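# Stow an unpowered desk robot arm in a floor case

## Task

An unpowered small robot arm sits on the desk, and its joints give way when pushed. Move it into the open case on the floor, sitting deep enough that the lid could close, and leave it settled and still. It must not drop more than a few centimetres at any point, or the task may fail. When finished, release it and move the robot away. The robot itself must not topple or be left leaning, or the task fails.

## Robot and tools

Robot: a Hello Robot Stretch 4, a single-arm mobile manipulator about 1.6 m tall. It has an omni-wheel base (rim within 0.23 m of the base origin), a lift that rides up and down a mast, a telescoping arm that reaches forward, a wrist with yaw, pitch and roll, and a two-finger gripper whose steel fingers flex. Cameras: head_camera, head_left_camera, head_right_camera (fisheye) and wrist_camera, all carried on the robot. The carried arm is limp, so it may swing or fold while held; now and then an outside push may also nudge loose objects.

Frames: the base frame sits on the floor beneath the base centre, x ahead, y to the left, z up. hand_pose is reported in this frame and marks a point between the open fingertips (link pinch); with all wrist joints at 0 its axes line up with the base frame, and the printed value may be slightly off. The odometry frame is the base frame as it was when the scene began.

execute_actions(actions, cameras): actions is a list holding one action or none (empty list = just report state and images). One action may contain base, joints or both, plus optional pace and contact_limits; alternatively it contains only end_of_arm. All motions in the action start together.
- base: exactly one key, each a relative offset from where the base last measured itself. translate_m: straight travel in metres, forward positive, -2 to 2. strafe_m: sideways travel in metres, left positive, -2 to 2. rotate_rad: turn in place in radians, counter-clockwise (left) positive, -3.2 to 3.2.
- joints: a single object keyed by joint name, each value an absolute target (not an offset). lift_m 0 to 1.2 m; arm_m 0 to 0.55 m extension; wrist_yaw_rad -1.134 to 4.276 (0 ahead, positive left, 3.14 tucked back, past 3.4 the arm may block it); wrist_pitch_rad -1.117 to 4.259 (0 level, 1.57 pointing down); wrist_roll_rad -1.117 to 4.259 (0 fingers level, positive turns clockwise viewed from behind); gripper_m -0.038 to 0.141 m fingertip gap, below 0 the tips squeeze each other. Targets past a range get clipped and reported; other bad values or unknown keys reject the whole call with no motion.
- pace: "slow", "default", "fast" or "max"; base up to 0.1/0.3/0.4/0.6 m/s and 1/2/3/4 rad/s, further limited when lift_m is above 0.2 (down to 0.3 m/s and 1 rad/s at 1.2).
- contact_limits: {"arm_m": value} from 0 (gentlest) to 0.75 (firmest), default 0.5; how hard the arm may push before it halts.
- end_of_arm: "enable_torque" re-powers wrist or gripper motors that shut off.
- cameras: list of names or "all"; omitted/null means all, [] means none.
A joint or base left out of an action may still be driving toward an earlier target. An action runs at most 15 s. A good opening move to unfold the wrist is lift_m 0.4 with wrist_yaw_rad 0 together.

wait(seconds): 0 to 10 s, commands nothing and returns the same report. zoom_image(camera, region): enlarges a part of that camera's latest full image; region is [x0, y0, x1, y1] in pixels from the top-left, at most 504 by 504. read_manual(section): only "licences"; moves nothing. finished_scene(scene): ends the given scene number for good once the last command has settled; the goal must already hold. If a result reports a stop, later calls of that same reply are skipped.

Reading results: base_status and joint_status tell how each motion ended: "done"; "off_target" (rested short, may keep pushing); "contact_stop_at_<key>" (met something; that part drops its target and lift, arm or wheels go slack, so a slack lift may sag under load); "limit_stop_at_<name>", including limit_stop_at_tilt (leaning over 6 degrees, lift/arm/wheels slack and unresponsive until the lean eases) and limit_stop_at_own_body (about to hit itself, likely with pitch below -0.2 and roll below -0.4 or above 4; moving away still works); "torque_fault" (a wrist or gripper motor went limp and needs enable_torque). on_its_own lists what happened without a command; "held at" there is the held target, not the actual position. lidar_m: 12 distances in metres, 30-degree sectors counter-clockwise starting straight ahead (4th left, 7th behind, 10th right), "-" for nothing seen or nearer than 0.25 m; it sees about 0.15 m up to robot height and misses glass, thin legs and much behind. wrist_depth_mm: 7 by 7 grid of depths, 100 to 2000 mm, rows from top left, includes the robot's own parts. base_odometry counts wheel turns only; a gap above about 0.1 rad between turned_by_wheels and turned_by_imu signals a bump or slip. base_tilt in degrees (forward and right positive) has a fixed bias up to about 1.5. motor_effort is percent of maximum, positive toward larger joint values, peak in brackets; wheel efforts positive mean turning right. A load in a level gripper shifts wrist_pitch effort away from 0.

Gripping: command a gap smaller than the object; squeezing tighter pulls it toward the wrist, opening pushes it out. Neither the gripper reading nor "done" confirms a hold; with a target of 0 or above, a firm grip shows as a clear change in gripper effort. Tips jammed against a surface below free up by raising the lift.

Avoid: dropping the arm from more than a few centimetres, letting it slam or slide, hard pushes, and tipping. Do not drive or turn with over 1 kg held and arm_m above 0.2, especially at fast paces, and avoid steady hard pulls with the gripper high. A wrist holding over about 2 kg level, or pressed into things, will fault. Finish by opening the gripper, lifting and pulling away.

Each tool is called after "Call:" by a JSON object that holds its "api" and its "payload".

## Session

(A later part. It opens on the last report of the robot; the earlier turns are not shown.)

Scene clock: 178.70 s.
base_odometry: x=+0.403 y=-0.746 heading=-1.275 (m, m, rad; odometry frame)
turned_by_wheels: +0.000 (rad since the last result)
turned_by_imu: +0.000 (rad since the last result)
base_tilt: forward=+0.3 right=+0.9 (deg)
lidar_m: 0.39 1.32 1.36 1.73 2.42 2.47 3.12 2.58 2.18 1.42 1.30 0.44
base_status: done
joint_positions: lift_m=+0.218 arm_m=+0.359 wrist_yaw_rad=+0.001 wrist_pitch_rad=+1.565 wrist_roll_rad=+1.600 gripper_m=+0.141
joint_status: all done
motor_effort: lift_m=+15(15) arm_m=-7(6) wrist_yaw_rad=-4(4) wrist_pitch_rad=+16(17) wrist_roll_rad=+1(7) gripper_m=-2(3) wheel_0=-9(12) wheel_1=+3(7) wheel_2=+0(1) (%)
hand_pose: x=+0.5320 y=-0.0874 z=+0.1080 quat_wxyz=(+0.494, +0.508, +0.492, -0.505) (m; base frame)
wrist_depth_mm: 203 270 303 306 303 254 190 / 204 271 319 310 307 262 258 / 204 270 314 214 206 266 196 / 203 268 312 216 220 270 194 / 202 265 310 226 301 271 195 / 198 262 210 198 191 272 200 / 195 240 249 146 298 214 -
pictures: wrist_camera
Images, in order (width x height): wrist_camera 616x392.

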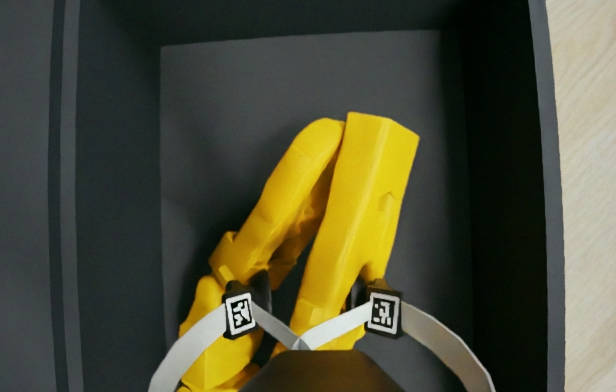

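Call:
{"api": "execute_actions", "payload": {"actions": [{"joints":{"arm_m":0.335,"lift_m":0.207,"wrist_roll_rad":1.75},"pace":"slow"}], "cameras": ["wrist_camera","head_right_camera"]}}

Call:
{"api": "zoom_image", "payload": {"camera": "head_right_camera", "region": [175,380,245,435]}}

Scene clock: 183.33 s.
base_odometry: x=+0.403 y=-0.746 heading=-1.275 (m, m, rad; odometry frame)
turned_by_wheels: +0.000 (rad since the last result)
turned_by_imu: +0.000 (rad since the last result)
base_tilt: forward=+0.2 right=+0.9 (deg)
lidar_m: 0.45 1.30 1.30 1.71 2.40 2.46 3.11 2.66 2.18 1.42 1.30 0.41
base_status: not commanded
joint_positions: lift_m=+0.207 arm_m=+0.336 wrist_yaw_rad=+0.001 wrist_pitch_rad=+1.564 wrist_roll_rad=+1.750 gripper_m=+0.141
joint_status: all done
motor_effort: lift_m=+14(15) arm_m=-7(7) wrist_yaw_rad=-3(6) wrist_pitch_rad=+19(22) wrist_roll_rad=+2(7) gripper_m=-2(2) wheel_0=-9(9) wheel_1=+3(3) wheel_2=+0(0) (%)
hand_pose: x=+0.5093 y=-0.0874 z=+0.0971 quat_wxyz=(+0.455, +0.544, +0.452, -0.541) (m; base frame)
wrist_depth_mm: 229 253 276 298 294 213 312 / 246 309 304 300 294 213 312 / 238 306 303 212 267 211 309 / 232 304 301 213 290 214 307 / 224 303 246 201 290 213 307 / 215 297 210 195 191 223 304 / 207 267 245 139 289 188 304
pictures: head_right_camera, wrist_camera
Images, in order (width x height): head_right_camera 420x672, wrist_camera 616x392.

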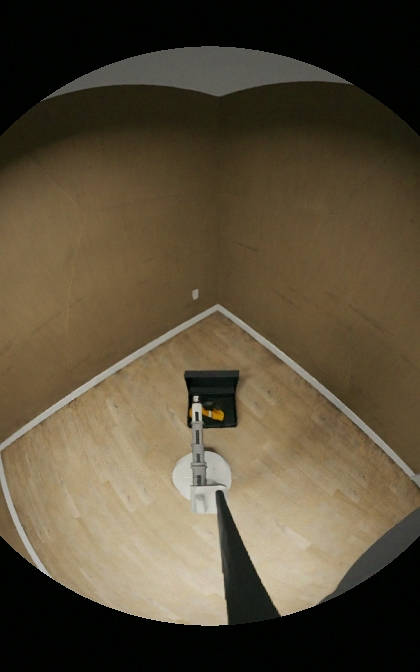

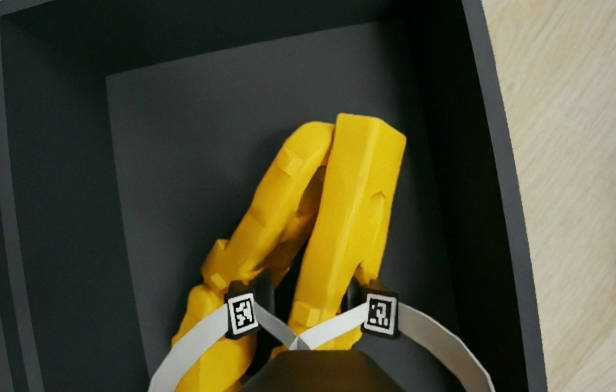

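Region (175, 380, 245, 435) of head_right_camera's 420x672 image, scaled by 7.200, with more detail than that image has; it fills the top 396 rows of this view, and the rest is white.

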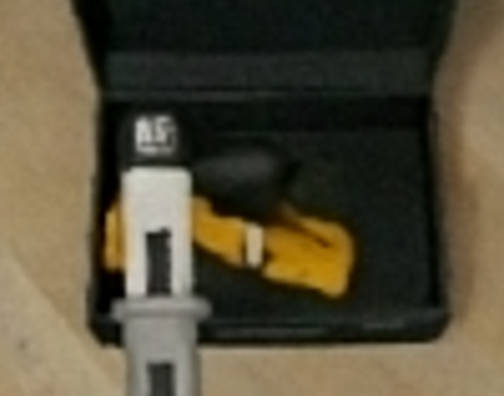

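Call:
{"api": "execute_actions", "payload": {"actions": [{"base":{"strafe_m":-0.015},"joints":{"arm_m":0.40,"lift_m":0.213,"wrist_pitch_rad":1.78},"pace":"slow"}], "cameras": ["wrist_camera"]}}

Call:
{"api": "zoom_image", "payload": {"camera": "wrist_camera", "region": [260,220,500,392]}}

Scene clock: 190.07 s.
base_odometry: x=+0.389 y=-0.751 heading=-1.275 (m, m, rad; odometry frame)
turned_by_wheels: +0.000 (rad since the last result)
turned_by_imu: +0.000 (rad since the last result)
base_tilt: forward=+0.2 right=+0.9 (deg)
lidar_m: 0.43 1.32 1.37 1.70 2.40 2.45 3.15 2.65 2.18 1.43 1.30 0.42
base_status: done
joint_positions: lift_m=+0.213 arm_m=+0.399 wrist_yaw_rad=+0.000 wrist_pitch_rad=+1.784 wrist_roll_rad=+1.749 gripper_m=+0.141
joint_status: all done
motor_effort: lift_m=+19(22) arm_m=+8(9) wrist_yaw_rad=+1(4) wrist_pitch_rad=-8(30) wrist_roll_rad=+4(4) gripper_m=-1(0) wheel_0=+4(7) wheel_1=-4(7) wheel_2=+0(1) (%)
hand_pose: x=+0.5086 y=-0.0874 z=+0.1092 quat_wxyz=(+0.403, +0.482, +0.499, -0.597) (m; base frame)
wrist_depth_mm: 208 224 247 266 268 377 392 / 246 290 304 317 304 373 384 / 246 293 303 310 215 245 379 / 236 289 298 229 225 243 375 / 224 286 294 234 233 247 373 / 213 283 247 200 190 230 364 / 204 279 235 139 312 210 364
pictures: wrist_camera
Images, in order (width x height): wrist_camera 616x392.

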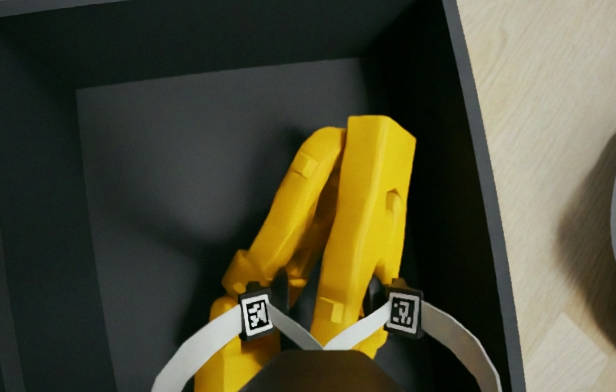

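Region (260, 220, 500, 392) of wrist_camera's 616x392 image, scaled by 2.100; it fills the top 361 rows of this view, and the rest is white.

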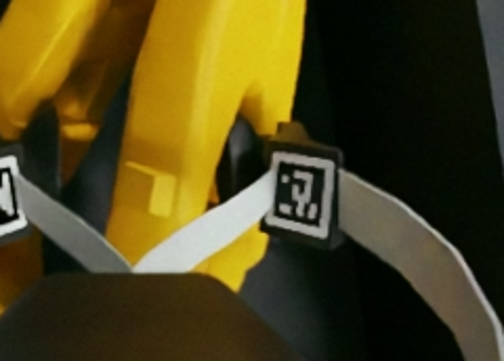

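Call:
{"api": "execute_actions", "payload": {"actions": [{"joints":{"arm_m":0.385,"lift_m":0.232},"pace":"slow"}], "cameras": ["wrist_camera"]}}

Scene clock: 193.03 s.
base_odometry: x=+0.389 y=-0.751 heading=-1.275 (m, m, rad; odometry frame)
turned_by_wheels: +0.000 (rad since the last result)
turned_by_imu: +0.000 (rad since the last result)
base_tilt: forward=+0.3 right=+1.0 (deg)
lidar_m: 0.40 1.32 1.32 1.71 2.41 2.47 3.15 2.63 2.15 1.42 1.30 0.42
base_status: not commanded
joint_positions: lift_m=+0.232 arm_m=+0.386 wrist_yaw_rad=+0.000 wrist_pitch_rad=+1.775 wrist_roll_rad=+1.750 gripper_m=+0.141
joint_status: all done
motor_effort: lift_m=+22(21) arm_m=-7(5) wrist_yaw_rad=+0(1) wrist_pitch_rad=+17(17) wrist_roll_rad=+1(4) gripper_m=+0(1) wheel_0=+4(4) wheel_1=-4(4) wheel_2=+0(0) (%)
hand_pose: x=+0.4986 y=-0.0874 z=+0.1274 quat_wxyz=(+0.405, +0.484, +0.497, -0.595) (m; base frame)
wrist_depth_mm: 208 226 247 268 260 394 407 / 254 303 320 332 283 387 404 / 264 307 319 215 241 382 397 / 254 306 317 218 231 379 394 / 242 306 309 223 265 375 387 / 230 301 208 198 192 259 382 / 220 296 245 138 327 227 377
pictures: wrist_camera
Images, in order (width x height): wrist_camera 616x392.

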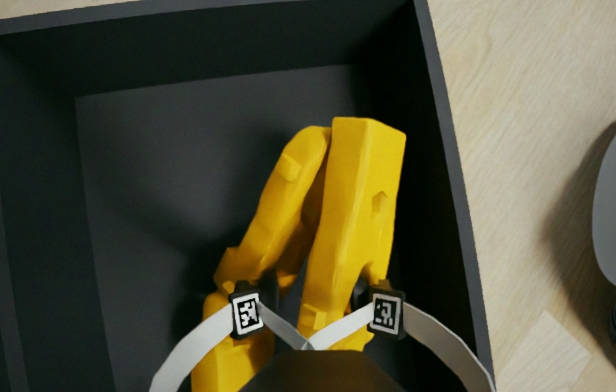

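Call:
{"api": "execute_actions", "payload": {"actions": [{"joints":{"arm_m":0.39,"lift_m":0.215,"wrist_roll_rad":2.15},"pace":"slow"}], "cameras": ["wrist_camera"]}}

Scene clock: 197.67 s.
base_odometry: x=+0.389 y=-0.751 heading=-1.275 (m, m, rad; odometry frame)
turned_by_wheels: +0.000 (rad since the last result)
turned_by_imu: +0.000 (rad since the last result)
base_tilt: forward=+0.2 right=+0.9 (deg)
lidar_m: 0.41 1.34 1.35 1.69 2.42 2.49 3.13 2.61 2.15 1.40 1.29 0.40
base_status: not commanded
joint_positions: lift_m=+0.216 arm_m=+0.389 wrist_yaw_rad=-0.001 wrist_pitch_rad=+1.782 wrist_roll_rad=+2.149 gripper_m=+0.141
joint_status: all done
motor_effort: lift_m=+12(22) arm_m=+7(9) wrist_yaw_rad=+3(5) wrist_pitch_rad=-3(16) wrist_roll_rad=+2(11) gripper_m=-1(0) wheel_0=+4(4) wheel_1=-3(4) wheel_2=+0(0) (%)
hand_pose: x=+0.4991 y=-0.0874 z=+0.1117 quat_wxyz=(+0.299, +0.553, +0.370, -0.684) (m; base frame)
wrist_depth_mm: 340 220 244 262 377 392 399 / 206 238 312 315 370 382 387 / 242 303 314 324 248 373 382 / 293 301 296 315 281 364 373 / 287 294 298 306 317 238 364 / 262 289 206 239 309 216 355 / 231 282 240 144 243 234 220
pictures: wrist_camera
Images, in order (width x height): wrist_camera 616x392.

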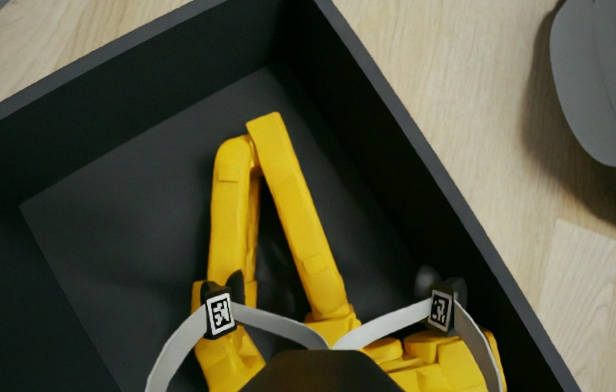

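Free.

Call:
{"api": "execute_actions", "payload": {"actions": [{"joints":{"lift_m":0.36}}], "cameras": []}}

Call:
{"api": "execute_actions", "payload": {"actions": [{"base":{"translate_m":-0.15},"joints":{"lift_m":0.5,"arm_m":0.15,"wrist_roll_rad":0,"wrist_pitch_rad":1.05},"pace":"fast"}], "cameras": ["wrist_camera","head_camera"]}}

Scene clock: 202.30 s.
base_odometry: x=+0.389 y=-0.751 heading=-1.275 (m, m, rad; odometry frame)
turned_by_wheels: +0.000 (rad since the last result)
turned_by_imu: +0.000 (rad since the last result)
base_tilt: forward=+0.3 right=+0.9 (deg)
lidar_m: 0.38 1.34 1.35 1.73 2.42 2.46 3.15 2.63 2.16 1.42 1.28 0.41
base_status: not commanded
joint_positions: lift_m=+0.360 arm_m=+0.389 wrist_yaw_rad=+0.000 wrist_pitch_rad=+1.780 wrist_roll_rad=+2.150 gripper_m=+0.141
joint_status: all done
motor_effort: lift_m=+22(23) arm_m=+6(7) wrist_yaw_rad=+0(3) wrist_pitch_rad=+3(4) wrist_roll_rad=+2(2) gripper_m=-3(1) wheel_0=+4(4) wheel_1=-3(3) wheel_2=+0(0) (%)
hand_pose: x=+0.5000 y=-0.0874 z=+0.2557 quat_wxyz=(+0.300, +0.554, +0.370, -0.683) (m; base frame)
wrist_depth_mm: 480 492 504 521 539 554 375 / 469 480 492 512 525 504 370 / 459 466 439 466 512 500 382 / 349 430 445 452 504 512 424 / 315 427 433 449 459 504 517 / 300 340 373 387 375 209 508 / 294 310 421 142 368 399 496
pictures: none
No camera images: the call's "cameras" was empty. Leave "cameras" out to get every camera's image.

Scene clock: 204.10 s.
base_odometry: x=+0.345 y=-0.607 heading=-1.275 (m, m, rad; odometry frame)
turned_by_wheels: +0.000 (rad since the last result)
turned_by_imu: +0.000 (rad since the last result)
base_tilt: forward=+0.3 right=+0.9 (deg)
lidar_m: 0.55 1.45 1.48 1.88 2.31 2.35 3.02 2.48 2.28 1.51 1.38 0.57
base_status: done
joint_positions: lift_m=+0.500 arm_m=+0.151 wrist_yaw_rad=+0.000 wrist_pitch_rad=+1.051 wrist_roll_rad=+0.000 gripper_m=+0.141
joint_status: all done
motor_effort: lift_m=+21(23) arm_m=-6(6) wrist_yaw_rad=+1(2) wrist_pitch_rad=-3(7) wrist_roll_rad=-1(3) gripper_m=-2(3) wheel_0=-4(10) wheel_1=-1(9) wheel_2=-1(14) (%)
hand_pose: x=+0.4652 y=-0.0875 z=+0.4276 quat_wxyz=(+0.865, +0.000, +0.502, +0.000) (m; base frame)
wrist_depth_mm: 991 1098 521 525 517 1008 976 / 1025 991 603 603 591 891 917 / 891 891 683 668 661 820 809 / 809 798 741 715 707 741 741 / 732 732 609 621 627 676 668 / 676 647 521 559 517 209 615 / 615 609 609 142 591 580 574
pictures: head_camera, wrist_camera
Images, in order (width x height): head_camera 420x560, wrist_camera 616x392.

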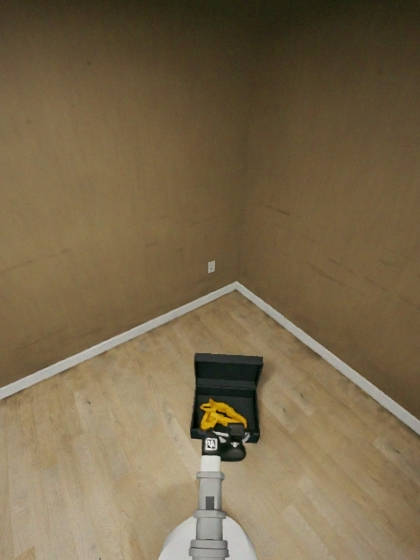

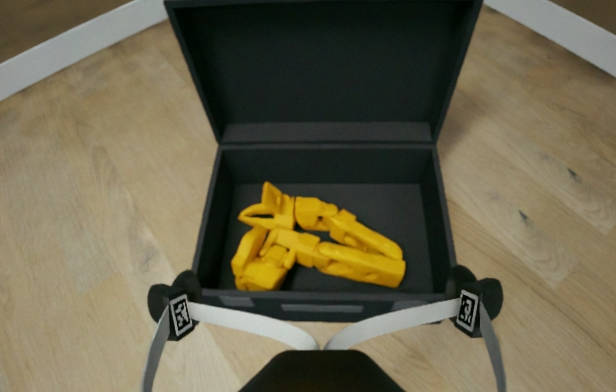

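Call:
{"api": "finished_scene", "payload": {"scene": 1}}

The scene is finished: the task was done.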